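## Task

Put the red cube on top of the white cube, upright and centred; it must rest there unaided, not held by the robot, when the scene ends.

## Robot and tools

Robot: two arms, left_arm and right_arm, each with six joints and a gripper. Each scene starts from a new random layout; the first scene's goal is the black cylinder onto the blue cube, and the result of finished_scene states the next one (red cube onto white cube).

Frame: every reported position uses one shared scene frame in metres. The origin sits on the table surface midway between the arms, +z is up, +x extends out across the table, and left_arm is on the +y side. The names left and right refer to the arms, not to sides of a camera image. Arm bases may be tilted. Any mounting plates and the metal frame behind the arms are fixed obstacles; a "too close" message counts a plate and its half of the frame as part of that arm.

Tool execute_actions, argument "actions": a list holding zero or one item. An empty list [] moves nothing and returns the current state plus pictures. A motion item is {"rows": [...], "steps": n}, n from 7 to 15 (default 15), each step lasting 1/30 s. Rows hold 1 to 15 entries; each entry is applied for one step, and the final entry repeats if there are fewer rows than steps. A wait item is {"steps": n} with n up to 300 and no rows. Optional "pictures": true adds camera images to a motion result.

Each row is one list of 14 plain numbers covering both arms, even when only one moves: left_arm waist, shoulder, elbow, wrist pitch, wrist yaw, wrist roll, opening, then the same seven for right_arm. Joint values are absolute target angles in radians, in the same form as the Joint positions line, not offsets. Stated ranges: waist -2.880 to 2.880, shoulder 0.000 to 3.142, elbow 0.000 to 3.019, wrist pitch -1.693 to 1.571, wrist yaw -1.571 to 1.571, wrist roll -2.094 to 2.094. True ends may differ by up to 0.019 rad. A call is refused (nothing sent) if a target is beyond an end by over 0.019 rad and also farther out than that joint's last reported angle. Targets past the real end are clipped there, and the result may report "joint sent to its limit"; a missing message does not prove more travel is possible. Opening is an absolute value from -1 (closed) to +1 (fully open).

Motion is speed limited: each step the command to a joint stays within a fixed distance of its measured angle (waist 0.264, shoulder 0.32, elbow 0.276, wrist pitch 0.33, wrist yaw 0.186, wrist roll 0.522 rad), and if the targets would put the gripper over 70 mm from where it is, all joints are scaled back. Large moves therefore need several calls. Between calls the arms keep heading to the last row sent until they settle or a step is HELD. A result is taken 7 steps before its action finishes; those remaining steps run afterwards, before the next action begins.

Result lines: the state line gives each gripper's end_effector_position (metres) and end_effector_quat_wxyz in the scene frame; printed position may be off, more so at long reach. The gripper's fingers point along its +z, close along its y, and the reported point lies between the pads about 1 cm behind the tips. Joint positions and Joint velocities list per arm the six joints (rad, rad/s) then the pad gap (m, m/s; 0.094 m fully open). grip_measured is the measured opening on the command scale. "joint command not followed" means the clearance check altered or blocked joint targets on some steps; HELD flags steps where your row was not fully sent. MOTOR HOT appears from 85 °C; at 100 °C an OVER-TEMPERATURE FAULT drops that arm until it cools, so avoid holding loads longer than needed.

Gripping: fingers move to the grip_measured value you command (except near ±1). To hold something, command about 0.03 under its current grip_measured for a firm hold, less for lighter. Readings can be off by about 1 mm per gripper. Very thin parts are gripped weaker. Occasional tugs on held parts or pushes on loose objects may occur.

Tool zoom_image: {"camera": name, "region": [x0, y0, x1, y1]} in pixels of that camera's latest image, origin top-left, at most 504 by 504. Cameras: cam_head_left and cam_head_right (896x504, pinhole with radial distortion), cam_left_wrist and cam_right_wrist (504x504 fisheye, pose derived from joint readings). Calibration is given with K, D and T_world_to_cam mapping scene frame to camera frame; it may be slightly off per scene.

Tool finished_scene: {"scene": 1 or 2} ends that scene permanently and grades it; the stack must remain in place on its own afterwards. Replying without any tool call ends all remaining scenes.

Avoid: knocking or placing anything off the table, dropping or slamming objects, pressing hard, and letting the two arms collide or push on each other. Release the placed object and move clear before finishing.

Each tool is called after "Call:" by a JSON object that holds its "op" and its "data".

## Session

Call:
{"op": "execute_actions", "data": {"actions": []}}

Scene clock: 0.00 s of 4500.00 s.
left_arm: end_effector_position=(+0.3809, -0.0639, +0.3588) grip_measured=-0.993 end_effector_quat_wxyz=(-0.026, -0.499, +0.866, +0.004) | right_arm: end_effector_position=(+0.5046, -0.3216, +0.2563) grip_measured=-0.381 end_effector_quat_wxyz=(+0.381, -0.088, +0.920, +0.035)
Joint positions: left_arm=[-0.787  1.89   1.328 -1.075 -0.024 -1.707  0.   ] | right_arm=[-0.124  1.793  0.533  0.496 -0.048 -0.156  0.029]
Joint velocities: left_arm=[-0.015  0.005  0.007 -0.017 -0.022  0.066  0.001] | right_arm=[-0.015 -0.015  0.007  0.002  0.007  0.051 -0.001]
camera_calibration (this result's frames):
cam_left_wrist: T_world_to_cam=[[0.867294, -0.496658, -0.0336443, -0.352463], [-0.373309, -0.693627, 0.616054, -0.113465], [-0.329305, -0.521741, -0.786985, 0.499293], [0, 0, 0, 1]] pos_world=[0.427751, 0.00674563, 0.450978]

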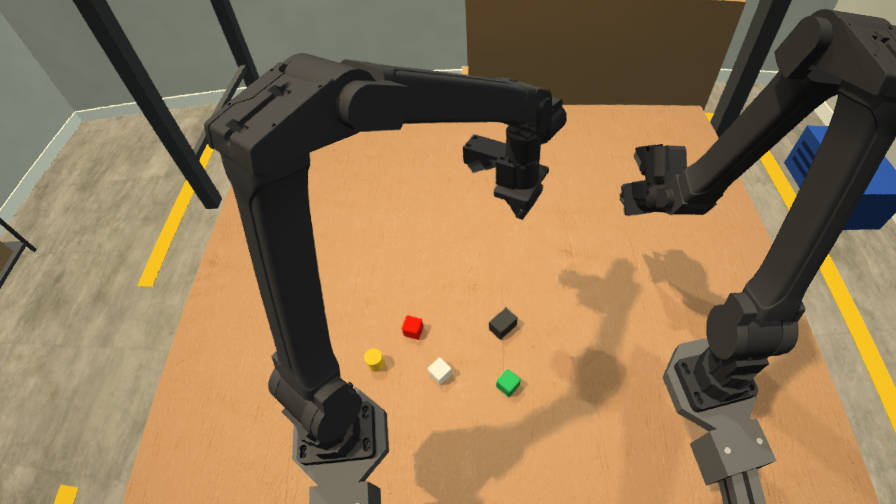

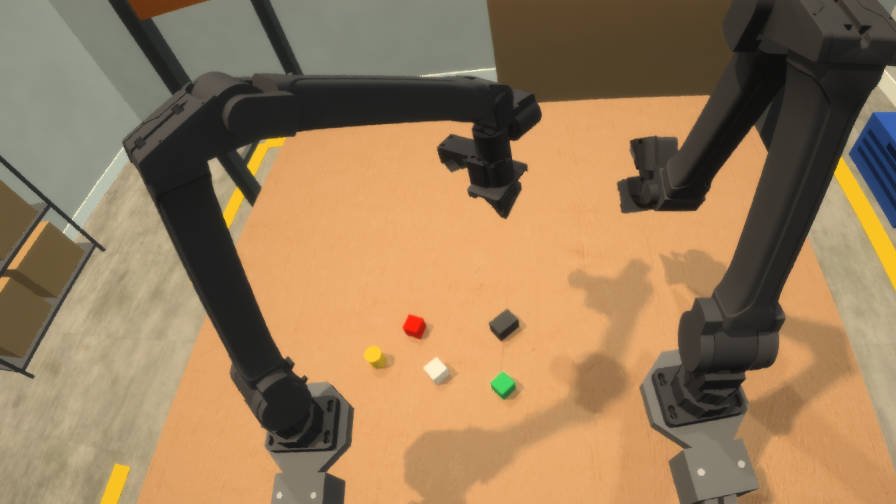

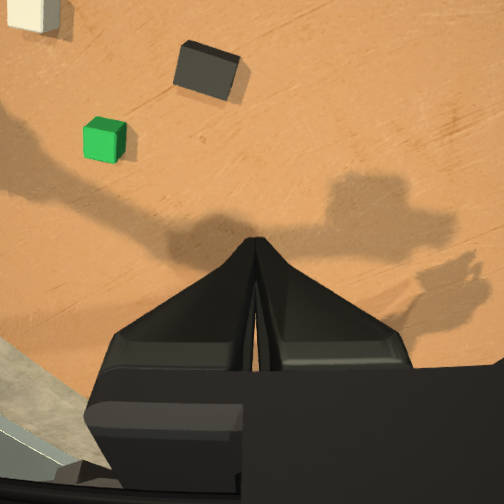

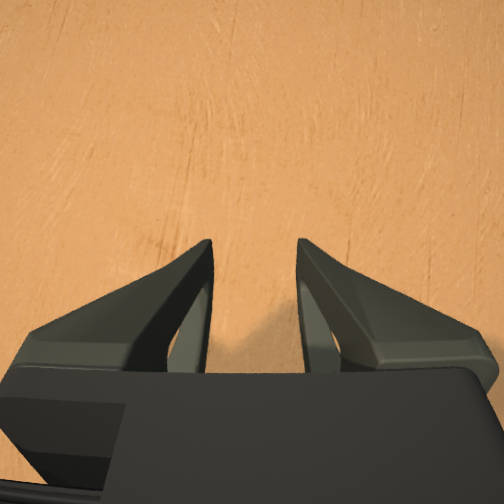

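Call:
{"op": "zoom_image", "data": {"camera": "cam_head_left", "region": [350, 295, 530, 410]}}

Call:
{"op": "zoom_image", "data": {"camera": "cam_head_right", "region": [350, 295, 530, 410]}}

Region (350, 295, 530, 410) of cam_head_left's 896x504 image, scaled by 2.800, with more detail than that image has; it fills the top 322 rows of this view, and the rest is white.

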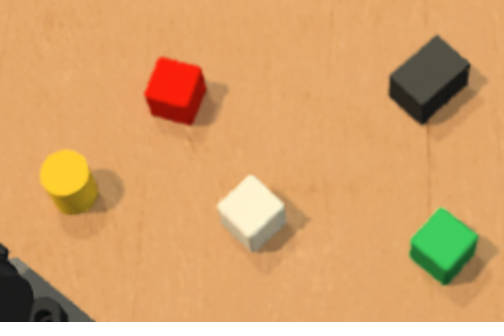

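Region (350, 295, 530, 410) of cam_head_right's 896x504 image, scaled by 2.800, with more detail than that image has; it fills the top 322 rows of this view, and the rest is white.

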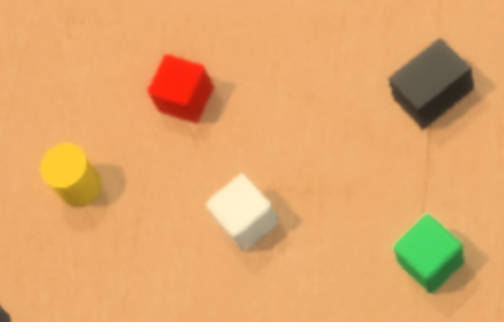

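Call:
{"op": "execute_actions", "data": {"actions": [{"rows": [[-0.786,1.891,1.327,-1.073,-0.024,-1.706,-0.85,-0.124,1.793,0.533,0.496,-0.048,-0.156,-0.381],[-0.783,1.892,1.324,-1.068,-0.024,-1.705,-0.7,-0.124,1.793,0.533,0.496,-0.048,-0.156,-0.381],[-0.779,1.895,1.318,-1.059,-0.025,-1.701,-0.55,-0.124,1.793,0.533,0.496,-0.048,-0.156,-0.381],[-0.772,1.899,1.311,-1.047,-0.026,-1.697,-0.4,-0.124,1.793,0.533,0.496,-0.048,-0.156,-0.381],[-0.764,1.904,1.302,-1.032,-0.027,-1.692,-0.25,-0.124,1.793,0.533,0.496,-0.048,-0.156,-0.381],[-0.755,1.910,1.290,-1.013,-0.028,-1.685,-0.1,-0.124,1.793,0.533,0.496,-0.048,-0.156,-0.381],[-0.743,1.917,1.277,-0.992,-0.029,-1.677,0.05,-0.124,1.793,0.533,0.496,-0.048,-0.156,-0.381],[-0.731,1.924,1.262,-0.967,-0.031,-1.669,0.2,-0.124,1.793,0.533,0.496,-0.048,-0.156,-0.381],[-0.716,1.933,1.246,-0.940,-0.032,-1.659,0.35,-0.124,1.793,0.533,0.496,-0.048,-0.156,-0.381],[-0.701,1.943,1.228,-0.910,-0.034,-1.648,0.5,-0.124,1.793,0.533,0.496,-0.048,-0.156,-0.381],[-0.684,1.953,1.208,-0.878,-0.036,-1.637,0.65,-0.124,1.793,0.533,0.496,-0.048,-0.156,-0.381],[-0.667,1.964,1.188,-0.845,-0.039,-1.625,0.7,-0.124,1.793,0.533,0.496,-0.048,-0.156,-0.381]], "steps": 12}]}}

Call:
{"op": "execute_actions", "data": {"actions": [{"rows": [[-0.648,1.975,1.166,-0.809,-0.041,-1.612,0.7,-0.124,1.793,0.533,0.496,-0.048,-0.156,-0.381],[-0.628,1.987,1.143,-0.772,-0.043,-1.599,0.7,-0.124,1.793,0.533,0.496,-0.048,-0.156,-0.381],[-0.608,1.999,1.120,-0.733,-0.045,-1.585,0.7,-0.124,1.793,0.533,0.496,-0.048,-0.156,-0.381],[-0.588,2.011,1.096,-0.694,-0.048,-1.571,0.7,-0.124,1.793,0.533,0.496,-0.048,-0.156,-0.381],[-0.567,2.024,1.072,-0.654,-0.050,-1.557,0.7,-0.124,1.793,0.533,0.496,-0.048,-0.156,-0.381],[-0.546,2.037,1.047,-0.614,-0.053,-1.543,0.7,-0.124,1.793,0.533,0.496,-0.048,-0.156,-0.381],[-0.525,2.050,1.022,-0.574,-0.056,-1.529,0.7,-0.124,1.793,0.533,0.496,-0.048,-0.156,-0.381],[-0.504,2.063,0.998,-0.534,-0.058,-1.515,0.7,-0.124,1.793,0.533,0.496,-0.048,-0.156,-0.381],[-0.484,2.075,0.974,-0.495,-0.061,-1.501,0.7,-0.124,1.793,0.533,0.496,-0.048,-0.156,-0.381],[-0.464,2.087,0.951,-0.456,-0.063,-1.487,0.7,-0.124,1.793,0.533,0.496,-0.048,-0.156,-0.381],[-0.444,2.099,0.928,-0.419,-0.065,-1.474,0.7,-0.124,1.793,0.533,0.496,-0.048,-0.156,-0.381],[-0.426,2.111,0.907,-0.384,-0.068,-1.461,0.7,-0.124,1.793,0.533,0.496,-0.048,-0.156,-0.381]], "steps": 12}]}}

Call:
{"op": "execute_actions", "data": {"actions": [{"rows": [[-0.408,2.121,0.886,-0.350,-0.070,-1.449,0.7,-0.124,1.793,0.533,0.496,-0.048,-0.156,-0.381],[-0.391,2.131,0.866,-0.318,-0.072,-1.438,0.7,-0.124,1.793,0.533,0.496,-0.048,-0.156,-0.381],[-0.376,2.141,0.848,-0.288,-0.074,-1.427,0.7,-0.124,1.793,0.533,0.496,-0.048,-0.156,-0.381],[-0.361,2.150,0.832,-0.261,-0.075,-1.417,0.7,-0.124,1.793,0.533,0.496,-0.048,-0.156,-0.381],[-0.349,2.157,0.817,-0.236,-0.077,-1.409,0.7,-0.124,1.793,0.533,0.496,-0.048,-0.156,-0.381],[-0.337,2.164,0.804,-0.215,-0.078,-1.401,0.7,-0.124,1.793,0.533,0.496,-0.048,-0.156,-0.381],[-0.328,2.170,0.792,-0.196,-0.079,-1.394,0.7,-0.124,1.793,0.533,0.496,-0.048,-0.156,-0.381],[-0.320,2.175,0.783,-0.181,-0.080,-1.389,0.7,-0.124,1.793,0.533,0.496,-0.048,-0.156,-0.381],[-0.313,2.179,0.776,-0.169,-0.081,-1.385,0.7,-0.124,1.793,0.533,0.496,-0.048,-0.156,-0.381],[-0.309,2.182,0.770,-0.160,-0.082,-1.381,0.7,-0.124,1.793,0.533,0.496,-0.048,-0.156,-0.381],[-0.306,2.183,0.767,-0.155,-0.082,-1.380,0.7,-0.124,1.793,0.533,0.496,-0.048,-0.156,-0.381],[-0.305,2.184,0.766,-0.153,-0.082,-1.379,0.7,-0.124,1.793,0.533,0.496,-0.048,-0.156,-0.381]], "steps": 12}]}}

Call:
{"op": "execute_actions", "data": {"actions": [{"steps": 17}], "pictures": true}}

Scene clock: 7.63 s of 4500.00 s.
left_arm: end_effector_position=(+0.3814, -0.0637, +0.3570) grip_measured=-0.326 end_effector_quat_wxyz=(-0.025, -0.499, +0.866, +0.001) | right_arm: end_effector_position=(+0.5046, -0.3217, +0.2563) grip_measured=-0.381 end_effector_quat_wxyz=(+0.381, -0.088, +0.920, +0.035)
Joint positions: left_arm=[-0.786  1.89   1.323 -1.064 -0.024 -1.705  0.032] | right_arm=[-0.124  1.793  0.533  0.496 -0.048 -0.156  0.029]
Joint velocities: left_arm=[ 0.015 -0.005 -0.125  0.266  0.007 -0.007  0.149] | right_arm=[-0.015 -0.005  0.007  0.007 -0.081 -0.037 -0.   ]
Steps of this call (steps 1 to 90: nothing new was sent; then 4.47 s passed at rest; steps 91 to 95: the first 5 steps of this action). Readings (joint positions):
91: left_arm=[-0.787 1.890 1.328 -1.075 -0.024 -1.707] | right_arm=[-0.124 1.793 0.533 0.496 -0.048 -0.156]
92: left_arm=[-0.787 1.890 1.328 -1.075 -0.024 -1.707] | right_arm=[-0.124 1.793 0.533 0.496 -0.048 -0.156]
94: left_arm=[-0.787 1.890 1.327 -1.072 -0.024 -1.707] | right_arm=[-0.124 1.793 0.533 0.496 -0.048 -0.156]
95: the state above

Scene clock: 8.03 s of 4500.00 s.
left_arm: end_effector_position=(+0.4014, +0.0188, +0.2518) grip_measured=+0.698 end_effector_quat_wxyz=(-0.011, -0.533, +0.846, -0.013) | right_arm: end_effector_position=(+0.5046, -0.3217, +0.2563) grip_measured=-0.381 end_effector_quat_wxyz=(+0.381, -0.088, +0.920, +0.035)
Joint positions: left_arm=[-0.616  1.974  1.127 -0.739 -0.043 -1.615  0.08 ] | right_arm=[-0.124  1.793  0.533  0.496 -0.048 -0.156  0.029]
Joint velocities: left_arm=[ 0.708  0.484 -0.681  1.131 -0.066  0.33  -0.   ] | right_arm=[-0.024 -0.005  0.017 -0.017 -0.066  0.007  0.   ]
Steps of this call (steps 1 to 7: the last 7 steps of your previous action; steps 8 to 12: the first 5 steps of this action). Readings (joint positions):
8: left_arm=[-0.707 1.918 1.216 -0.884 -0.033 -1.659] | right_arm=[-0.124 1.793 0.533 0.496 -0.048 -0.156]
9: left_arm=[-0.686 1.929 1.196 -0.850 -0.035 -1.649] | right_arm=[-0.124 1.793 0.533 0.496 -0.048 -0.156]
11: left_arm=[-0.641 1.958 1.151 -0.777 -0.041 -1.627] | right_arm=[-0.124 1.793 0.533 0.496 -0.048 -0.156]
12: the state above

Scene clock: 8.43 s of 4500.00 s.
left_arm: end_effector_position=(+0.3428, +0.1490, +0.1222) grip_measured=+0.698 end_effector_quat_wxyz=(-0.010, -0.572, +0.820, +0.006) | right_arm: end_effector_position=(+0.5046, -0.3217, +0.2563) grip_measured=-0.381 end_effector_quat_wxyz=(+0.381, -0.088, +0.920, +0.035)
Joint positions: left_arm=[-0.371  2.138  0.845 -0.308 -0.071 -1.464  0.08 ] | right_arm=[-0.124  1.793  0.533  0.496 -0.048 -0.156  0.029]
Joint velocities: left_arm=[ 0.405  0.23  -0.481  0.813 -0.081  0.271  0.   ] | right_arm=[-0.015 -0.005  0.002 -0.012  0.022  0.007 -0.001]
Steps of this call (steps 1 to 7: the last 7 steps of your previous action; steps 8 to 12: the first 5 steps of this action). Readings (joint positions):
8: left_arm=[-0.436 2.099 0.925 -0.435 -0.064 -1.512] | right_arm=[-0.124 1.793 0.533 0.496 -0.048 -0.156]
9: left_arm=[-0.417 2.110 0.903 -0.400 -0.066 -1.499] | right_arm=[-0.124 1.793 0.533 0.496 -0.048 -0.156]
11: left_arm=[-0.385 2.130 0.863 -0.337 -0.070 -1.475] | right_arm=[-0.124 1.793 0.533 0.496 -0.048 -0.156]
12: the state above

Scene clock: 9.00 s of 4500.00 s.
left_arm: end_effector_position=(+0.3215, +0.1773, +0.1009) grip_measured=+0.698 end_effector_quat_wxyz=(-0.001, -0.569, +0.823, +0.000) | right_arm: end_effector_position=(+0.5046, -0.3217, +0.2563) grip_measured=-0.381 end_effector_quat_wxyz=(+0.381, -0.088, +0.920, +0.035)
Joint positions: left_arm=[-0.306  2.175  0.768 -0.168 -0.078 -1.39   0.08 ] | right_arm=[-0.124  1.793  0.533  0.496 -0.048 -0.156  0.029]
Joint velocities: left_arm=[-0.005 -0.005  0.002 -0.012 -0.007  0.007 -0.   ] | right_arm=[-0.015 -0.015 -0.002 -0.002 -0.022 -0.037 -0.001]
Kept back: nothing.
Steps of this call (steps 1 to 7: the last 7 steps of your previous action; steps 8 to 17: the robot went on to your last target). Readings (joint positions):
1: left_arm=[-0.358 2.146 0.829 -0.281 -0.073 -1.453] | right_arm=[-0.124 1.793 0.533 0.496 -0.048 -0.156]
2: left_arm=[-0.346 2.152 0.815 -0.258 -0.074 -1.443] | right_arm=[-0.124 1.793 0.533 0.496 -0.048 -0.156]
4: left_arm=[-0.326 2.164 0.792 -0.219 -0.076 -1.427] | right_arm=[-0.124 1.793 0.533 0.496 -0.048 -0.156]
8: left_arm=[-0.307 2.175 0.769 -0.180 -0.078 -1.404] | right_arm=[-0.124 1.793 0.533 0.496 -0.048 -0.156]
17: the state above
camera_calibration (this result's frames):
cam_left_wrist: T_world_to_cam=[[0.937926, -0.34682, -0.00333996, -0.242106], [-0.279392, -0.761214, 0.585229, 0.175456], [-0.205511, -0.547969, -0.810861, 0.369774], [0, 0, 0, 1]] pos_world=[0.352091, 0.252217, 0.196344]
cam_right_wrist: T_world_to_cam=[[0.19896, -0.979962, -0.00940948, -0.412294], [-0.964345, -0.194061, -0.17994, 0.476531], [0.174509, 0.0448749, -0.983633, 0.302924], [0, 0, 0, 1]] pos_world=[0.488707, -0.32515, 0.379834]

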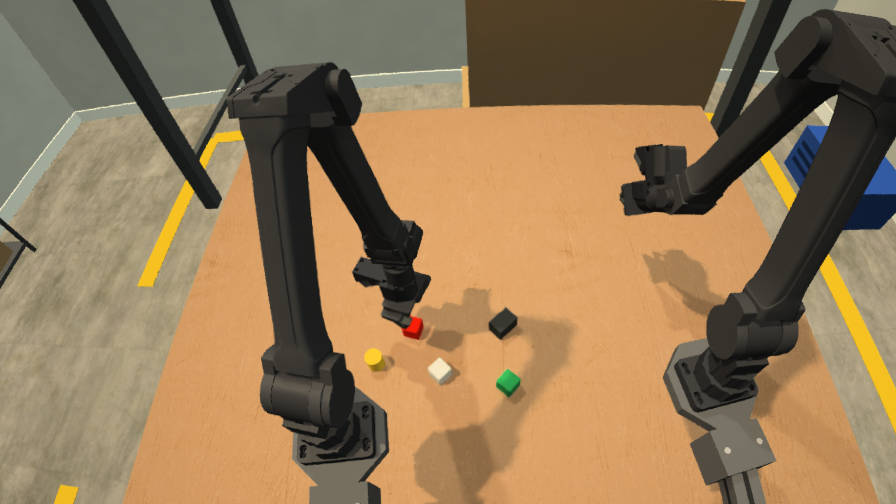

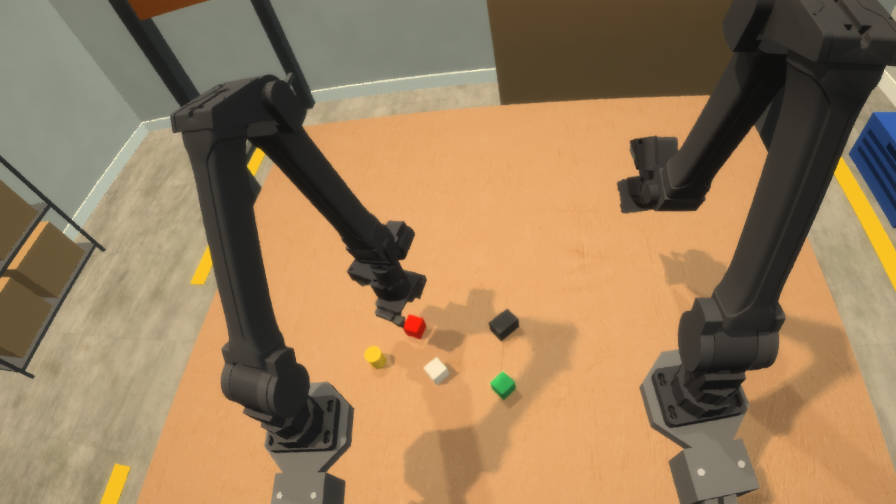

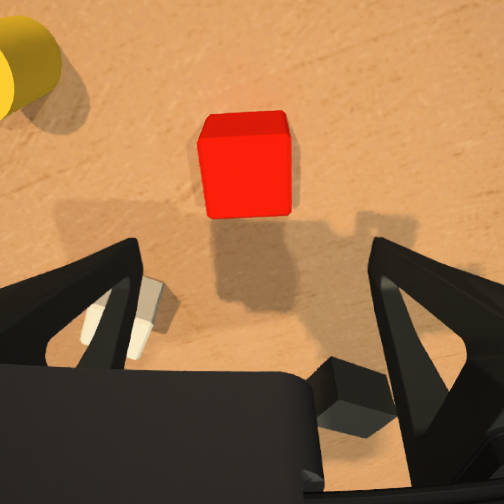

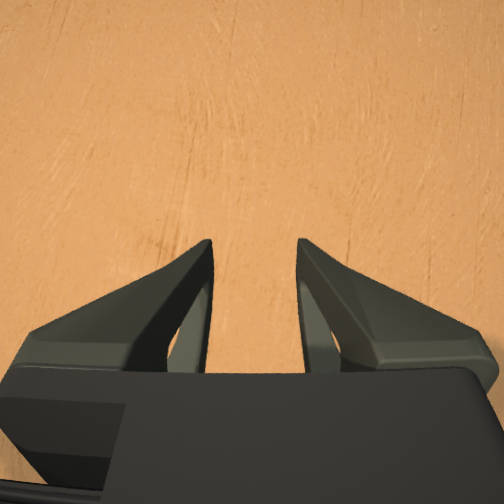

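Call:
{"op": "zoom_image", "data": {"camera": "cam_left_wrist", "region": [175, 95, 315, 235]}}

Region (175, 95, 315, 235) of cam_left_wrist's 504x504 image, scaled by 3.600, with more detail than that image has.

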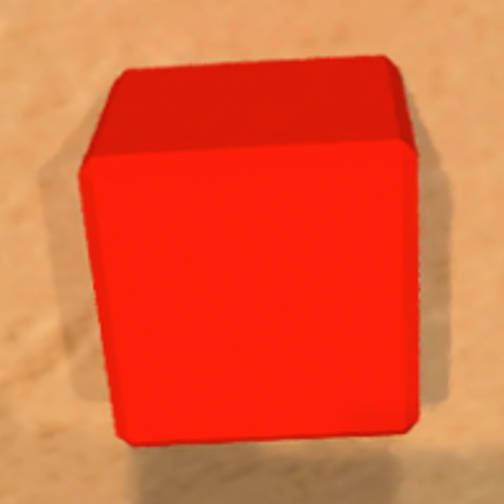

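Call:
{"op": "execute_actions", "data": {"actions": [{"rows": [[-0.300,2.185,0.772,-0.152,-0.082,-1.388,0.7,-0.124,1.793,0.533,0.496,-0.048,-0.156,-0.381],[-0.299,2.188,0.777,-0.150,-0.082,-1.392,0.7,-0.124,1.793,0.533,0.496,-0.048,-0.156,-0.381],[-0.298,2.193,0.779,-0.147,-0.082,-1.393,0.7,-0.124,1.793,0.533,0.496,-0.048,-0.156,-0.381],[-0.297,2.200,0.782,-0.142,-0.082,-1.393,0.7,-0.124,1.793,0.533,0.496,-0.048,-0.156,-0.381],[-0.296,2.208,0.785,-0.137,-0.082,-1.394,0.7,-0.124,1.793,0.533,0.496,-0.048,-0.156,-0.381],[-0.294,2.218,0.788,-0.130,-0.082,-1.395,0.7,-0.124,1.793,0.533,0.496,-0.048,-0.156,-0.381],[-0.292,2.230,0.792,-0.122,-0.082,-1.396,0.7,-0.124,1.793,0.533,0.496,-0.048,-0.156,-0.381],[-0.290,2.242,0.797,-0.113,-0.082,-1.397,0.7,-0.124,1.793,0.533,0.496,-0.048,-0.156,-0.381],[-0.288,2.256,0.802,-0.104,-0.082,-1.398,0.7,-0.124,1.793,0.533,0.496,-0.048,-0.156,-0.381],[-0.285,2.270,0.807,-0.094,-0.082,-1.399,0.7,-0.124,1.793,0.533,0.496,-0.048,-0.156,-0.381],[-0.283,2.285,0.813,-0.084,-0.082,-1.401,0.7,-0.124,1.793,0.533,0.496,-0.048,-0.156,-0.381],[-0.280,2.301,0.818,-0.074,-0.082,-1.402,0.7,-0.124,1.793,0.533,0.496,-0.048,-0.156,-0.381]], "steps": 12}]}}

Call:
{"op": "execute_actions", "data": {"actions": [{"rows": [[-0.277,2.316,0.823,-0.063,-0.082,-1.403,0.7,-0.124,1.793,0.533,0.496,-0.048,-0.156,-0.381],[-0.275,2.331,0.829,-0.053,-0.082,-1.405,0.7,-0.124,1.793,0.533,0.496,-0.048,-0.156,-0.381],[-0.272,2.345,0.834,-0.043,-0.082,-1.406,0.7,-0.124,1.793,0.533,0.496,-0.048,-0.156,-0.381],[-0.270,2.359,0.839,-0.034,-0.082,-1.407,0.7,-0.124,1.793,0.533,0.496,-0.048,-0.156,-0.381],[-0.268,2.371,0.844,-0.025,-0.082,-1.408,0.7,-0.124,1.793,0.533,0.496,-0.048,-0.156,-0.381],[-0.266,2.383,0.848,-0.017,-0.082,-1.409,0.7,-0.124,1.793,0.533,0.496,-0.048,-0.156,-0.381],[-0.264,2.393,0.851,-0.010,-0.082,-1.410,0.7,-0.124,1.793,0.533,0.496,-0.048,-0.156,-0.381],[-0.263,2.401,0.854,-0.005,-0.082,-1.411,0.7,-0.124,1.793,0.533,0.496,-0.048,-0.156,-0.381],[-0.262,2.408,0.857,0.000,-0.082,-1.411,0.7,-0.124,1.793,0.533,0.496,-0.048,-0.156,-0.381],[-0.261,2.413,0.859,0.003,-0.082,-1.412,0.7,-0.124,1.793,0.533,0.496,-0.048,-0.156,-0.381],[-0.260,2.416,0.860,0.005,-0.082,-1.412,0.7,-0.124,1.793,0.533,0.496,-0.048,-0.156,-0.381],[-0.260,2.417,0.860,0.006,-0.082,-1.412,0.7,-0.124,1.793,0.533,0.496,-0.048,-0.156,-0.381]], "steps": 12}]}}

Call:
{"op": "execute_actions", "data": {"actions": [{"steps": 16}], "pictures": true}}

Scene clock: 13.07 s of 4500.00 s.
left_arm: end_effector_position=(+0.3229, +0.1769, +0.1000) grip_measured=+0.698 end_effector_quat_wxyz=(+0.001, -0.568, +0.823, -0.002) | right_arm: end_effector_position=(+0.5046, -0.3217, +0.2563) grip_measured=-0.381 end_effector_quat_wxyz=(+0.381, -0.088, +0.920, +0.035)
Joint positions: left_arm=[-0.306  2.178  0.768 -0.16  -0.078 -1.387  0.08 ] | right_arm=[-0.124  1.793  0.533  0.496 -0.048 -0.156  0.029]
Joint velocities: left_arm=[ 0.005  0.063  0.032  0.12  -0.066  0.081 -0.   ] | right_arm=[-0.015 -0.015 -0.022  0.002 -0.066  0.066 -0.001]
Steps of this call (steps 1 to 15: the robot went on to your last target; steps 16 to 90: nothing new was sent; then 0.90 s passed at rest; steps 91 to 95: the first 5 steps of this action). Readings (joint positions):
91: left_arm=[-0.306 2.175 0.768 -0.168 -0.078 -1.387] | right_arm=[-0.124 1.793 0.533 0.496 -0.048 -0.156]
92: left_arm=[-0.306 2.175 0.768 -0.168 -0.078 -1.387] | right_arm=[-0.124 1.793 0.533 0.496 -0.048 -0.156]
94: left_arm=[-0.306 2.176 0.768 -0.164 -0.078 -1.387] | right_arm=[-0.124 1.793 0.533 0.496 -0.048 -0.156]
95: the state above

Scene clock: 13.47 s of 4500.00 s.
left_arm: end_effector_position=(+0.3261, +0.1816, +0.0496) grip_measured=+0.698 end_effector_quat_wxyz=(+0.002, -0.582, +0.813, -0.003) | right_arm: end_effector_position=(+0.5046, -0.3217, +0.2563) grip_measured=-0.381 end_effector_quat_wxyz=(+0.381, -0.088, +0.920, +0.035)
Joint positions: left_arm=[-0.281  2.334  0.826 -0.058 -0.078 -1.395  0.08 ] | right_arm=[-0.124  1.793  0.533  0.496 -0.048 -0.156  0.029]
Joint velocities: left_arm=[0.093 0.444 0.144 0.266 0.037 0.037 0.   ] | right_arm=[-0.005 -0.015 -0.002 -0.022  0.066 -0.007 -0.   ]
Steps of this call (steps 1 to 7: the last 7 steps of your previous action; steps 8 to 12: the first 5 steps of this action). Readings (joint positions):
8: left_arm=[-0.294 2.268 0.803 -0.097 -0.078 -1.391] | right_arm=[-0.124 1.793 0.533 0.496 -0.048 -0.156]
9: left_arm=[-0.290 2.285 0.809 -0.087 -0.078 -1.392] | right_arm=[-0.124 1.793 0.533 0.496 -0.048 -0.156]
11: left_arm=[-0.284 2.318 0.821 -0.067 -0.078 -1.394] | right_arm=[-0.124 1.793 0.533 0.496 -0.048 -0.156]
12: the state above

Scene clock: 14.00 s of 4500.00 s.
left_arm: end_effector_position=(+0.3236, +0.1845, +0.0245) grip_measured=+0.698 end_effector_quat_wxyz=(+0.001, -0.590, +0.807, -0.002) | right_arm: end_effector_position=(+0.5046, -0.3217, +0.2563) grip_measured=-0.381 end_effector_quat_wxyz=(+0.381, -0.088, +0.920, +0.035)
Joint positions: left_arm=[-0.268  2.41   0.852 -0.009 -0.078 -1.403  0.08 ] | right_arm=[-0.124  1.793  0.533  0.496 -0.048 -0.156  0.029]
Joint velocities: left_arm=[-0.005  0.015  0.007 -0.022  0.007 -0.066  0.001] | right_arm=[-0.005 -0.005  0.002 -0.017 -0.081  0.022 -0.001]
Kept back: nothing.
Steps of this call (steps 1 to 7: the last 7 steps of your previous action; steps 8 to 16: the robot went on to your last target). Readings (joint positions):
1: left_arm=[-0.278 2.349 0.831 -0.049 -0.078 -1.396] | right_arm=[-0.124 1.793 0.533 0.496 -0.048 -0.156]
2: left_arm=[-0.276 2.362 0.835 -0.041 -0.078 -1.397] | right_arm=[-0.124 1.793 0.533 0.496 -0.048 -0.156]
4: left_arm=[-0.272 2.385 0.842 -0.027 -0.078 -1.399] | right_arm=[-0.124 1.793 0.533 0.496 -0.048 -0.156]
8: left_arm=[-0.268 2.408 0.849 -0.013 -0.078 -1.402] | right_arm=[-0.124 1.793 0.533 0.496 -0.048 -0.156]
16: the state above
camera_calibration (this result's frames):
cam_left_wrist: T_world_to_cam=[[0.954839, -0.297108, 0.00304474, -0.256705], [-0.24279, -0.774284, 0.584411, 0.216869], [-0.171276, -0.558758, -0.811452, 0.303168], [0, 0, 0, 1]] pos_world=[0.349691, 0.261047, 0.120047]
cam_right_wrist: T_world_to_cam=[[0.19896, -0.979962, -0.00940948, -0.412294], [-0.964345, -0.194061, -0.17994, 0.476531], [0.174509, 0.0448749, -0.983633, 0.302924], [0, 0, 0, 1]] pos_world=[0.488707, -0.32515, 0.379834]

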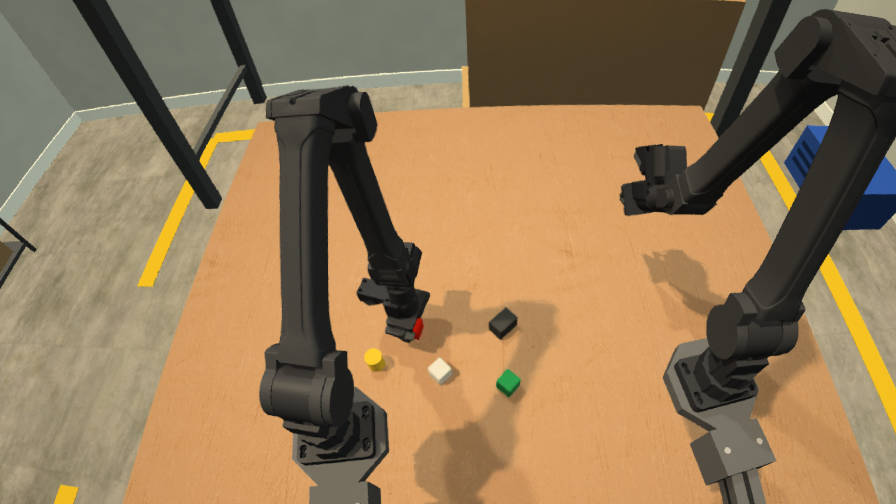

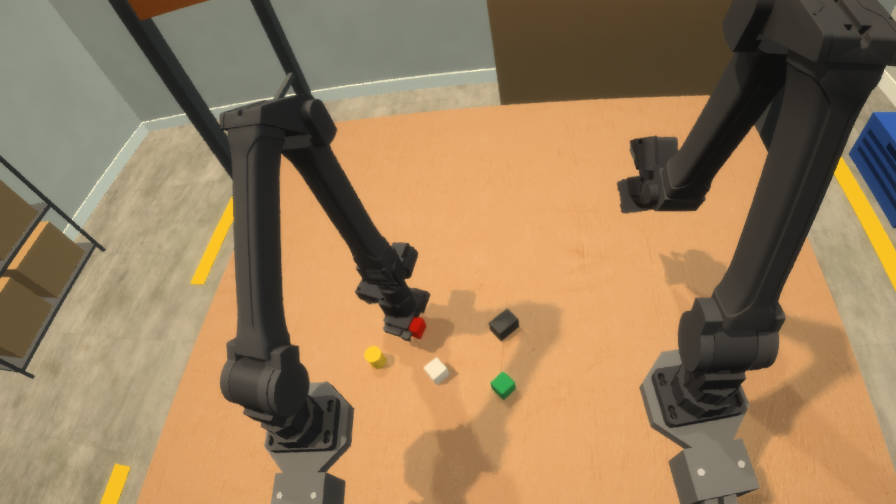

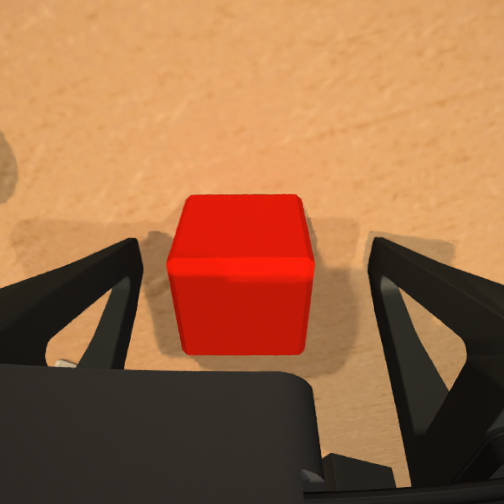

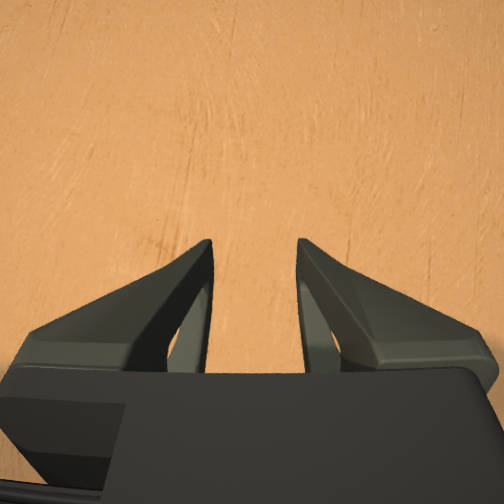

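Call:
{"op": "execute_actions", "data": {"actions": [{"rows": [[-0.260,2.417,0.852,0.006,-0.082,-1.412,0.6,-0.124,1.793,0.533,0.496,-0.048,-0.156,-0.381],[-0.260,2.417,0.845,0.006,-0.082,-1.412,0.5,-0.124,1.793,0.533,0.496,-0.048,-0.156,-0.381],[-0.260,2.417,0.840,0.006,-0.082,-1.412,0.4,-0.124,1.793,0.533,0.496,-0.048,-0.156,-0.381],[-0.260,2.417,0.838,0.006,-0.082,-1.412,0.3,-0.124,1.793,0.533,0.496,-0.048,-0.156,-0.381],[-0.260,2.417,0.838,0.006,-0.082,-1.412,0.21,-0.124,1.793,0.533,0.496,-0.048,-0.156,-0.381],[-0.260,2.417,0.838,0.006,-0.082,-1.412,0.13,-0.124,1.793,0.533,0.496,-0.048,-0.156,-0.381],[-0.260,2.417,0.838,0.006,-0.082,-1.412,0.07,-0.124,1.793,0.533,0.496,-0.048,-0.156,-0.381],[-0.260,2.417,0.838,0.006,-0.082,-1.412,0.02,-0.124,1.793,0.533,0.496,-0.048,-0.156,-0.381],[-0.260,2.417,0.838,0.006,-0.082,-1.412,-0.02,-0.124,1.793,0.533,0.496,-0.048,-0.156,-0.381],[-0.260,2.417,0.838,0.006,-0.082,-1.412,-0.055,-0.124,1.793,0.533,0.496,-0.048,-0.156,-0.381],[-0.260,2.417,0.838,0.006,-0.082,-1.412,-0.085,-0.124,1.793,0.533,0.496,-0.048,-0.156,-0.381],[-0.260,2.417,0.838,0.006,-0.082,-1.412,-0.11,-0.124,1.793,0.533,0.496,-0.048,-0.156,-0.381],[-0.260,2.417,0.838,0.006,-0.082,-1.412,-0.135,-0.124,1.793,0.533,0.496,-0.048,-0.156,-0.381],[-0.260,2.417,0.838,0.006,-0.082,-1.412,-0.155,-0.124,1.793,0.533,0.496,-0.048,-0.156,-0.381],[-0.260,2.417,0.838,0.006,-0.082,-1.412,-0.18,-0.124,1.793,0.533,0.496,-0.048,-0.156,-0.381]], "steps": 15}]}}

Call:
{"op": "execute_actions", "data": {"actions": [{"steps": 11}]}}

Scene clock: 15.33 s of 4500.00 s.
left_arm: end_effector_position=(+0.3192, +0.1851, +0.0244) grip_measured=+0.047 end_effector_quat_wxyz=(-0.001, -0.590, +0.807, +0.000) | right_arm: end_effector_position=(+0.5046, -0.3217, +0.2563) grip_measured=-0.381 end_effector_quat_wxyz=(+0.381, -0.088, +0.920, +0.035)
Joint positions: left_arm=[-0.268  2.41   0.845 -0.009 -0.078 -1.404  0.049] | right_arm=[-0.124  1.793  0.533  0.496 -0.048 -0.156  0.029]
Joint velocities: left_arm=[-0.024  0.015 -0.046  0.017  0.037  0.037 -0.05 ] | right_arm=[-0.005 -0.024  0.002  0.002  0.007 -0.066 -0.   ]
Steps of this call (steps 1 to 15: the robot went on to your last target; steps 16 to 32: nothing new was sent; steps 33 to 40: the first 8 steps of this action). Readings (joint positions):
33: left_arm=[-0.268 2.410 0.853 -0.009 -0.078 -1.404] | right_arm=[-0.124 1.793 0.533 0.496 -0.048 -0.156]
34: left_arm=[-0.268 2.410 0.853 -0.009 -0.078 -1.404] | right_arm=[-0.124 1.793 0.533 0.496 -0.048 -0.156]
36: left_arm=[-0.268 2.410 0.851 -0.009 -0.078 -1.404] | right_arm=[-0.124 1.793 0.533 0.496 -0.048 -0.156]
40: the state above

Scene clock: 15.70 s of 4500.00 s.
left_arm: end_effector_position=(+0.3183, +0.1853, +0.0244) grip_measured=-0.163 end_effector_quat_wxyz=(-0.002, -0.590, +0.807, +0.001) | right_arm: end_effector_position=(+0.5046, -0.3217, +0.2563) grip_measured=-0.381 end_effector_quat_wxyz=(+0.381, -0.088, +0.920, +0.035)
Joint positions: left_arm=[-0.268  2.41   0.844 -0.009 -0.078 -1.404  0.039] | right_arm=[-0.124  1.793  0.533  0.496 -0.048 -0.156  0.029]
Joint velocities: left_arm=[ 0.005 -0.005  0.007  0.007 -0.037 -0.022 -0.001] | right_arm=[-0.005 -0.005  0.007  0.022  0.051 -0.007 -0.001]
Kept back: nothing.
Steps of this call (steps 1 to 7: the last 7 steps of your previous action; steps 8 to 11: the robot went on to your last target). Readings (joint positions):
1: left_arm=[-0.268 2.410 0.844 -0.009 -0.078 -1.404] | right_arm=[-0.124 1.793 0.533 0.496 -0.048 -0.156]
2: left_arm=[-0.268 2.410 0.844 -0.009 -0.078 -1.404] | right_arm=[-0.124 1.793 0.533 0.496 -0.048 -0.156]
4: left_arm=[-0.268 2.410 0.844 -0.009 -0.078 -1.404] | right_arm=[-0.124 1.793 0.533 0.496 -0.048 -0.156]
8: left_arm=[-0.268 2.410 0.844 -0.009 -0.078 -1.404] | right_arm=[-0.124 1.793 0.533 0.496 -0.048 -0.156]
11: the state above

Call:
{"op": "execute_actions", "data": {"actions": [{"rows": [[-0.266,2.405,0.838,0.0,-0.080,-1.408,-0.195,-0.124,1.793,0.533,0.496,-0.048,-0.156,-0.381],[-0.269,2.393,0.838,-0.010,-0.079,-1.405,-0.205,-0.124,1.793,0.533,0.496,-0.048,-0.156,-0.381],[-0.272,2.386,0.838,-0.018,-0.078,-1.404,-0.205,-0.124,1.793,0.533,0.496,-0.048,-0.156,-0.381],[-0.273,2.377,0.837,-0.025,-0.078,-1.404,-0.205,-0.124,1.793,0.533,0.496,-0.048,-0.156,-0.381],[-0.276,2.366,0.835,-0.031,-0.078,-1.403,-0.205,-0.124,1.793,0.533,0.496,-0.048,-0.156,-0.381],[-0.281,2.353,0.831,-0.037,-0.078,-1.402,-0.205,-0.124,1.793,0.533,0.496,-0.048,-0.156,-0.381],[-0.287,2.339,0.825,-0.042,-0.077,-1.401,-0.205,-0.124,1.793,0.533,0.496,-0.048,-0.156,-0.381],[-0.295,2.324,0.818,-0.049,-0.077,-1.400,-0.205,-0.124,1.793,0.533,0.496,-0.048,-0.156,-0.381],[-0.305,2.308,0.810,-0.055,-0.077,-1.398,-0.205,-0.124,1.793,0.533,0.496,-0.048,-0.156,-0.381],[-0.317,2.292,0.800,-0.061,-0.076,-1.396,-0.205,-0.124,1.793,0.533,0.496,-0.048,-0.156,-0.381],[-0.330,2.277,0.790,-0.067,-0.076,-1.394,-0.205,-0.124,1.793,0.533,0.496,-0.048,-0.156,-0.381]], "steps": 11}]}}

Call:
{"op": "execute_actions", "data": {"actions": [{"rows": [[-0.344,2.263,0.778,-0.071,-0.076,-1.391,-0.205,-0.124,1.793,0.533,0.496,-0.048,-0.156,-0.381],[-0.359,2.250,0.765,-0.072,-0.075,-1.388,-0.205,-0.124,1.793,0.533,0.496,-0.048,-0.156,-0.381],[-0.375,2.239,0.751,-0.069,-0.075,-1.385,-0.205,-0.124,1.793,0.533,0.496,-0.048,-0.156,-0.381],[-0.392,2.230,0.737,-0.063,-0.075,-1.382,-0.205,-0.124,1.793,0.533,0.496,-0.048,-0.156,-0.381],[-0.410,2.223,0.722,-0.054,-0.074,-1.379,-0.205,-0.124,1.793,0.533,0.496,-0.048,-0.156,-0.381],[-0.428,2.219,0.707,-0.044,-0.074,-1.376,-0.205,-0.124,1.793,0.533,0.496,-0.048,-0.156,-0.381],[-0.446,2.218,0.692,-0.035,-0.073,-1.372,-0.205,-0.124,1.793,0.533,0.496,-0.048,-0.156,-0.381],[-0.464,2.218,0.676,-0.024,-0.073,-1.369,-0.205,-0.124,1.793,0.533,0.496,-0.048,-0.156,-0.381],[-0.482,2.218,0.661,-0.013,-0.072,-1.366,-0.205,-0.124,1.793,0.533,0.496,-0.048,-0.156,-0.381],[-0.500,2.218,0.646,0.0,-0.072,-1.363,-0.205,-0.124,1.793,0.533,0.496,-0.048,-0.156,-0.381],[-0.517,2.218,0.632,0.013,-0.072,-1.360,-0.205,-0.124,1.793,0.533,0.496,-0.048,-0.156,-0.381]], "steps": 11}]}}

Call:
{"op": "execute_actions", "data": {"actions": [{"rows": [[-0.533,2.218,0.618,0.026,-0.071,-1.357,-0.205,-0.124,1.793,0.533,0.496,-0.048,-0.156,-0.381],[-0.548,2.218,0.605,0.038,-0.071,-1.354,-0.205,-0.124,1.793,0.533,0.496,-0.048,-0.156,-0.381],[-0.562,2.218,0.593,0.049,-0.071,-1.351,-0.205,-0.124,1.793,0.533,0.496,-0.048,-0.156,-0.381],[-0.575,2.218,0.583,0.058,-0.070,-1.349,-0.205,-0.124,1.793,0.533,0.496,-0.048,-0.156,-0.381],[-0.587,2.218,0.573,0.068,-0.070,-1.347,-0.205,-0.124,1.793,0.533,0.496,-0.048,-0.156,-0.381],[-0.597,2.218,0.565,0.075,-0.070,-1.345,-0.205,-0.124,1.793,0.533,0.496,-0.048,-0.156,-0.381],[-0.605,2.218,0.558,0.082,-0.070,-1.344,-0.205,-0.124,1.793,0.533,0.496,-0.048,-0.156,-0.381],[-0.611,2.218,0.552,0.087,-0.070,-1.343,-0.205,-0.124,1.793,0.533,0.496,-0.048,-0.156,-0.381],[-0.616,2.218,0.548,0.091,-0.070,-1.342,-0.205,-0.124,1.793,0.533,0.496,-0.048,-0.156,-0.381],[-0.619,2.218,0.546,0.093,-0.070,-1.341,-0.205,-0.124,1.793,0.533,0.496,-0.048,-0.156,-0.381],[-0.620,2.218,0.545,0.094,-0.070,-1.341,-0.205,-0.124,1.793,0.533,0.496,-0.048,-0.156,-0.381]], "steps": 11}]}}

Call:
{"op": "execute_actions", "data": {"actions": [{"steps": 17}], "pictures": true}}

Scene clock: 22.83 s of 4500.00 s.
left_arm: end_effector_position=(+0.3183, +0.1853, +0.0246) grip_measured=-0.167 end_effector_quat_wxyz=(-0.002, -0.590, +0.807, +0.001) | right_arm: end_effector_position=(+0.5046, -0.3217, +0.2563) grip_measured=-0.381 end_effector_quat_wxyz=(+0.381, -0.088, +0.920, +0.035)
Joint positions: left_arm=[-0.268  2.409  0.844 -0.009 -0.078 -1.404  0.039] | right_arm=[-0.124  1.793  0.533  0.496 -0.048 -0.156  0.029]
Joint velocities: left_arm=[-0.024 -0.034  0.012 -0.032  0.007 -0.095  0.   ] | right_arm=[ 0.005 -0.005  0.002 -0.012  0.051  0.022  0.001]
Steps of this call (steps 1 to 15: the robot went on to your last target; steps 16 to 90: nothing new was sent; then 4.00 s passed at rest; steps 91 to 94: the first 4 steps of this action). Readings (joint positions):
91: left_arm=[-0.268 2.410 0.844 -0.009 -0.078 -1.404] | right_arm=[-0.124 1.793 0.533 0.496 -0.048 -0.156]
92: left_arm=[-0.268 2.410 0.844 -0.009 -0.078 -1.404] | right_arm=[-0.124 1.793 0.533 0.496 -0.048 -0.156]
94: the state above

Scene clock: 23.20 s of 4500.00 s.
left_arm: end_effector_position=(+0.3138, +0.1632, +0.0709) grip_measured=-0.167 end_effector_quat_wxyz=(+0.007, -0.558, +0.830, -0.008) | right_arm: end_effector_position=(+0.5046, -0.3217, +0.2563) grip_measured=-0.381 end_effector_quat_wxyz=(+0.381, -0.088, +0.920, +0.035)
Joint positions: left_arm=[-0.343  2.27   0.77  -0.054 -0.078 -1.398  0.039] | right_arm=[-0.124  1.793  0.533  0.496 -0.048 -0.156  0.029]
Joint velocities: left_arm=[-0.523 -0.532 -0.325 -0.002 -0.051  0.022 -0.001] | right_arm=[ 0.005 -0.005 -0.002  0.002  0.037  0.007  0.001]
Steps of this call (steps 1 to 7: the last 7 steps of your previous action; steps 8 to 11: the first 4 steps of this action). Readings (joint positions):
8: left_arm=[-0.298 2.326 0.802 -0.048 -0.078 -1.403] | right_arm=[-0.124 1.793 0.533 0.496 -0.048 -0.156]
9: left_arm=[-0.311 2.307 0.792 -0.052 -0.078 -1.402] | right_arm=[-0.124 1.793 0.533 0.496 -0.048 -0.156]
11: the state above

Scene clock: 23.57 s of 4500.00 s.
left_arm: end_effector_position=(+0.2335, +0.1217, +0.0889) grip_measured=-0.167 end_effector_quat_wxyz=(-0.001, -0.455, +0.891, -0.000) | right_arm: end_effector_position=(+0.5046, -0.3217, +0.2563) grip_measured=-0.381 end_effector_quat_wxyz=(+0.381, -0.088, +0.920, +0.035)
Joint positions: left_arm=[-0.551  2.22   0.606  0.021 -0.074 -1.369  0.039] | right_arm=[-0.124  1.793  0.533  0.496 -0.048 -0.156  0.029]
Joint velocities: left_arm=[-0.415  0.005 -0.403  0.291  0.007  0.037  0.001] | right_arm=[ 0.005  0.005 -0.027 -0.012  0.022  0.022 -0.   ]
Steps of this call (steps 1 to 7: the last 7 steps of your previous action; steps 8 to 11: the first 4 steps of this action). Readings (joint positions):
8: left_arm=[-0.502 2.220 0.654 -0.009 -0.075 -1.377] | right_arm=[-0.124 1.793 0.533 0.496 -0.048 -0.156]
9: left_arm=[-0.519 2.220 0.637 0.001 -0.075 -1.374] | right_arm=[-0.124 1.793 0.533 0.496 -0.048 -0.156]
11: the state above

Scene clock: 24.13 s of 4500.00 s.
left_arm: end_effector_position=(+0.2078, +0.1146, +0.0913) grip_measured=-0.167 end_effector_quat_wxyz=(+0.002, -0.417, +0.909, -0.003) | right_arm: end_effector_position=(+0.5046, -0.3217, +0.2563) grip_measured=-0.381 end_effector_quat_wxyz=(+0.381, -0.088, +0.920, +0.035)
Joint positions: left_arm=[-0.616  2.22   0.55   0.079 -0.074 -1.35   0.039] | right_arm=[-0.124  1.793  0.533  0.496 -0.048 -0.156  0.029]
Joint velocities: left_arm=[-0.005  0.015 -0.002  0.002 -0.022  0.007 -0.001] | right_arm=[-0.015  0.005  0.002  0.002 -0.081 -0.066 -0.001]
Kept back: nothing.
Steps of this call (steps 1 to 7: the last 7 steps of your previous action; steps 8 to 17: the robot went on to your last target). Readings (joint positions):
1: left_arm=[-0.564 2.220 0.593 0.030 -0.074 -1.366] | right_arm=[-0.124 1.793 0.533 0.496 -0.048 -0.156]
2: left_arm=[-0.576 2.220 0.582 0.039 -0.074 -1.364] | right_arm=[-0.124 1.793 0.533 0.496 -0.048 -0.156]
4: left_arm=[-0.596 2.220 0.565 0.055 -0.074 -1.359] | right_arm=[-0.124 1.793 0.533 0.496 -0.048 -0.156]
8: left_arm=[-0.615 2.220 0.550 0.073 -0.074 -1.354] | right_arm=[-0.124 1.793 0.533 0.496 -0.048 -0.156]
17: the state above
camera_calibration (this result's frames):
cam_left_wrist: T_world_to_cam=[[0.762584, -0.646872, 0.00474414, -0.0872113], [-0.527595, -0.617693, 0.58318, 0.136953], [-0.374312, -0.447227, -0.812329, 0.327963], [0, 0, 0, 1]] pos_world=[0.261522, 0.174854, 0.186959]
cam_right_wrist: T_world_to_cam=[[0.19896, -0.979962, -0.00940948, -0.412294], [-0.964345, -0.194061, -0.17994, 0.476531], [0.174509, 0.0448749, -0.983633, 0.302924], [0, 0, 0, 1]] pos_world=[0.488707, -0.32515, 0.379834]

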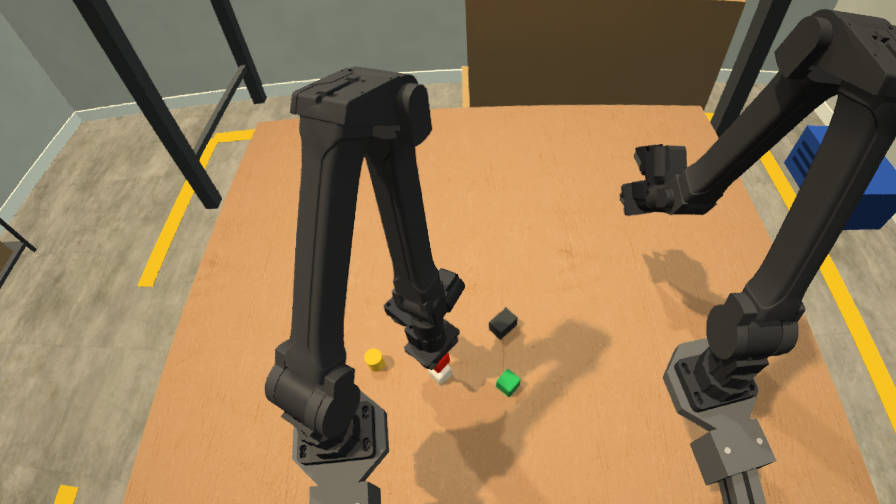

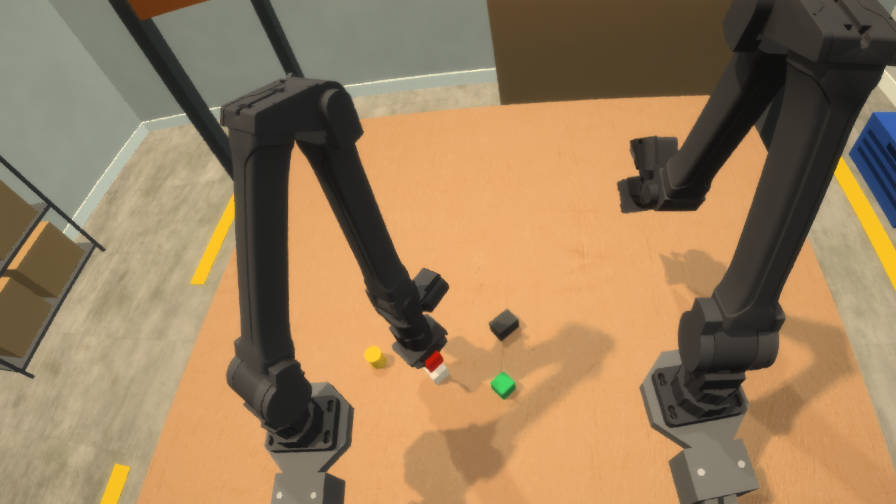

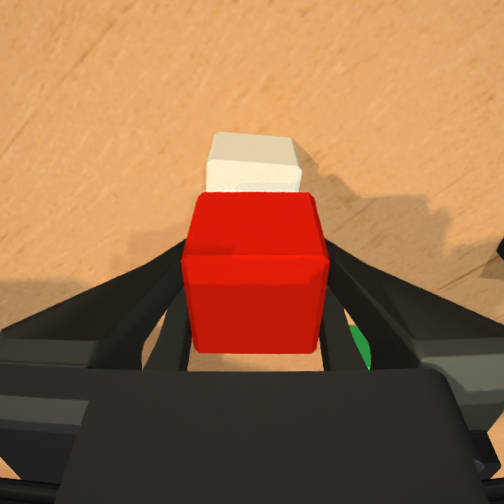

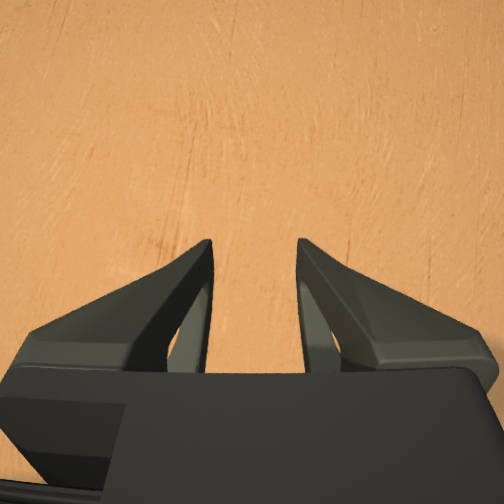

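Call:
{"op": "execute_actions", "data": {"actions": []}}

Scene clock: 25.20 s of 4500.00 s.
left_arm: end_effector_position=(+0.2078, +0.1146, +0.0913) grip_measured=-0.167 end_effector_quat_wxyz=(+0.002, -0.417, +0.909, -0.003) | right_arm: end_effector_position=(+0.5046, -0.3217, +0.2563) grip_measured=-0.381 end_effector_quat_wxyz=(+0.381, -0.088, +0.920, +0.035)
Joint positions: left_arm=[-0.616  2.22   0.55   0.079 -0.074 -1.349  0.039] | right_arm=[-0.124  1.793  0.533  0.496 -0.048 -0.156  0.029]
Joint velocities: left_arm=[ 0.015 -0.005  0.007 -0.012 -0.051 -0.022 -0.   ] | right_arm=[-0.005 -0.024  0.017 -0.012  0.022  0.066  0.001]
Kept back: nothing.
Steps of this call (steps 1 to 15: the robot went on to your last target; steps 16 to 32: nothing new was sent). Readings (joint positions):
1: left_arm=[-0.616 2.220 0.550 0.079 -0.074 -1.350] | right_arm=[-0.124 1.793 0.533 0.496 -0.048 -0.156]
2: left_arm=[-0.616 2.220 0.550 0.079 -0.074 -1.350] | right_arm=[-0.124 1.793 0.533 0.496 -0.048 -0.156]
4: left_arm=[-0.616 2.220 0.550 0.079 -0.074 -1.350] | right_arm=[-0.124 1.793 0.533 0.496 -0.048 -0.156]
8: left_arm=[-0.616 2.220 0.550 0.079 -0.074 -1.350] | right_arm=[-0.124 1.793 0.533 0.496 -0.048 -0.156]
32: the state above
All arms were judged still, so your last target was given up. Only a new action makes them travel on or press farther. Fingers that are still opening or closing keep moving.
camera_calibration (this result's frames):
cam_left_wrist: T_world_to_cam=[[0.76209, -0.647454, 0.00474363, -0.0870419], [-0.528067, -0.617293, 0.583176, 0.137006], [-0.374651, -0.446938, -0.812332, 0.328], [0, 0, 0, 1]] pos_world=[0.261568, 0.174813, 0.18696]
cam_right_wrist: T_world_to_cam=[[0.19896, -0.979962, -0.00940948, -0.412294], [-0.964345, -0.194061, -0.17994, 0.476531], [0.174509, 0.0448749, -0.983633, 0.302924], [0, 0, 0, 1]] pos_world=[0.488707, -0.32515, 0.379834]

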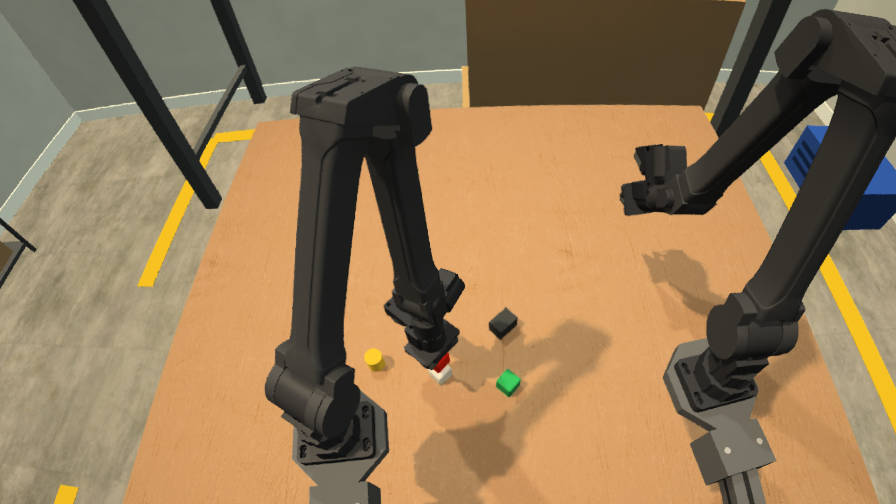

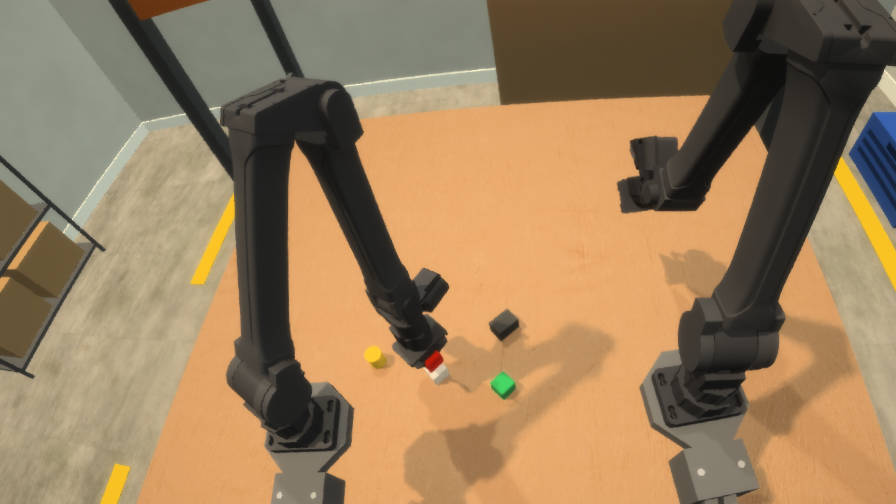

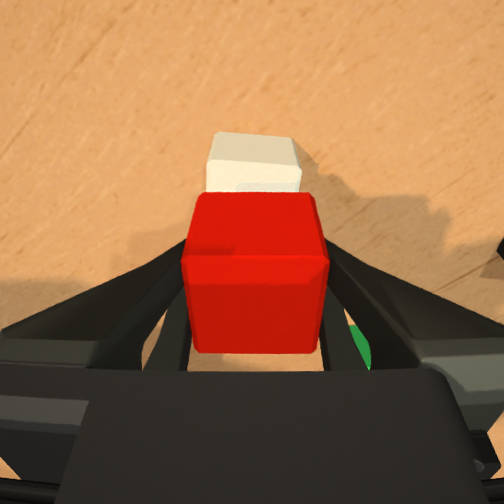

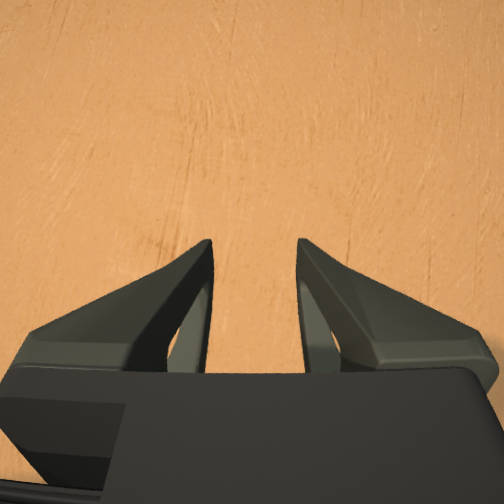

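Call:
{"op": "zoom_image", "data": {"camera": "cam_left_wrist", "region": [175, 115, 335, 275]}}

Region (175, 115, 335, 275) of cam_left_wrist's 504x504 image, scaled by 3.150, with more detail than that image has.

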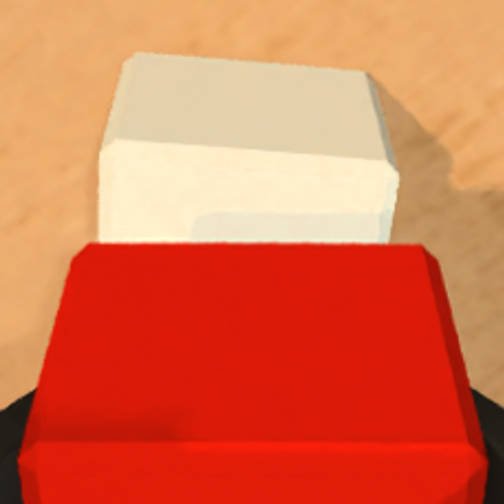

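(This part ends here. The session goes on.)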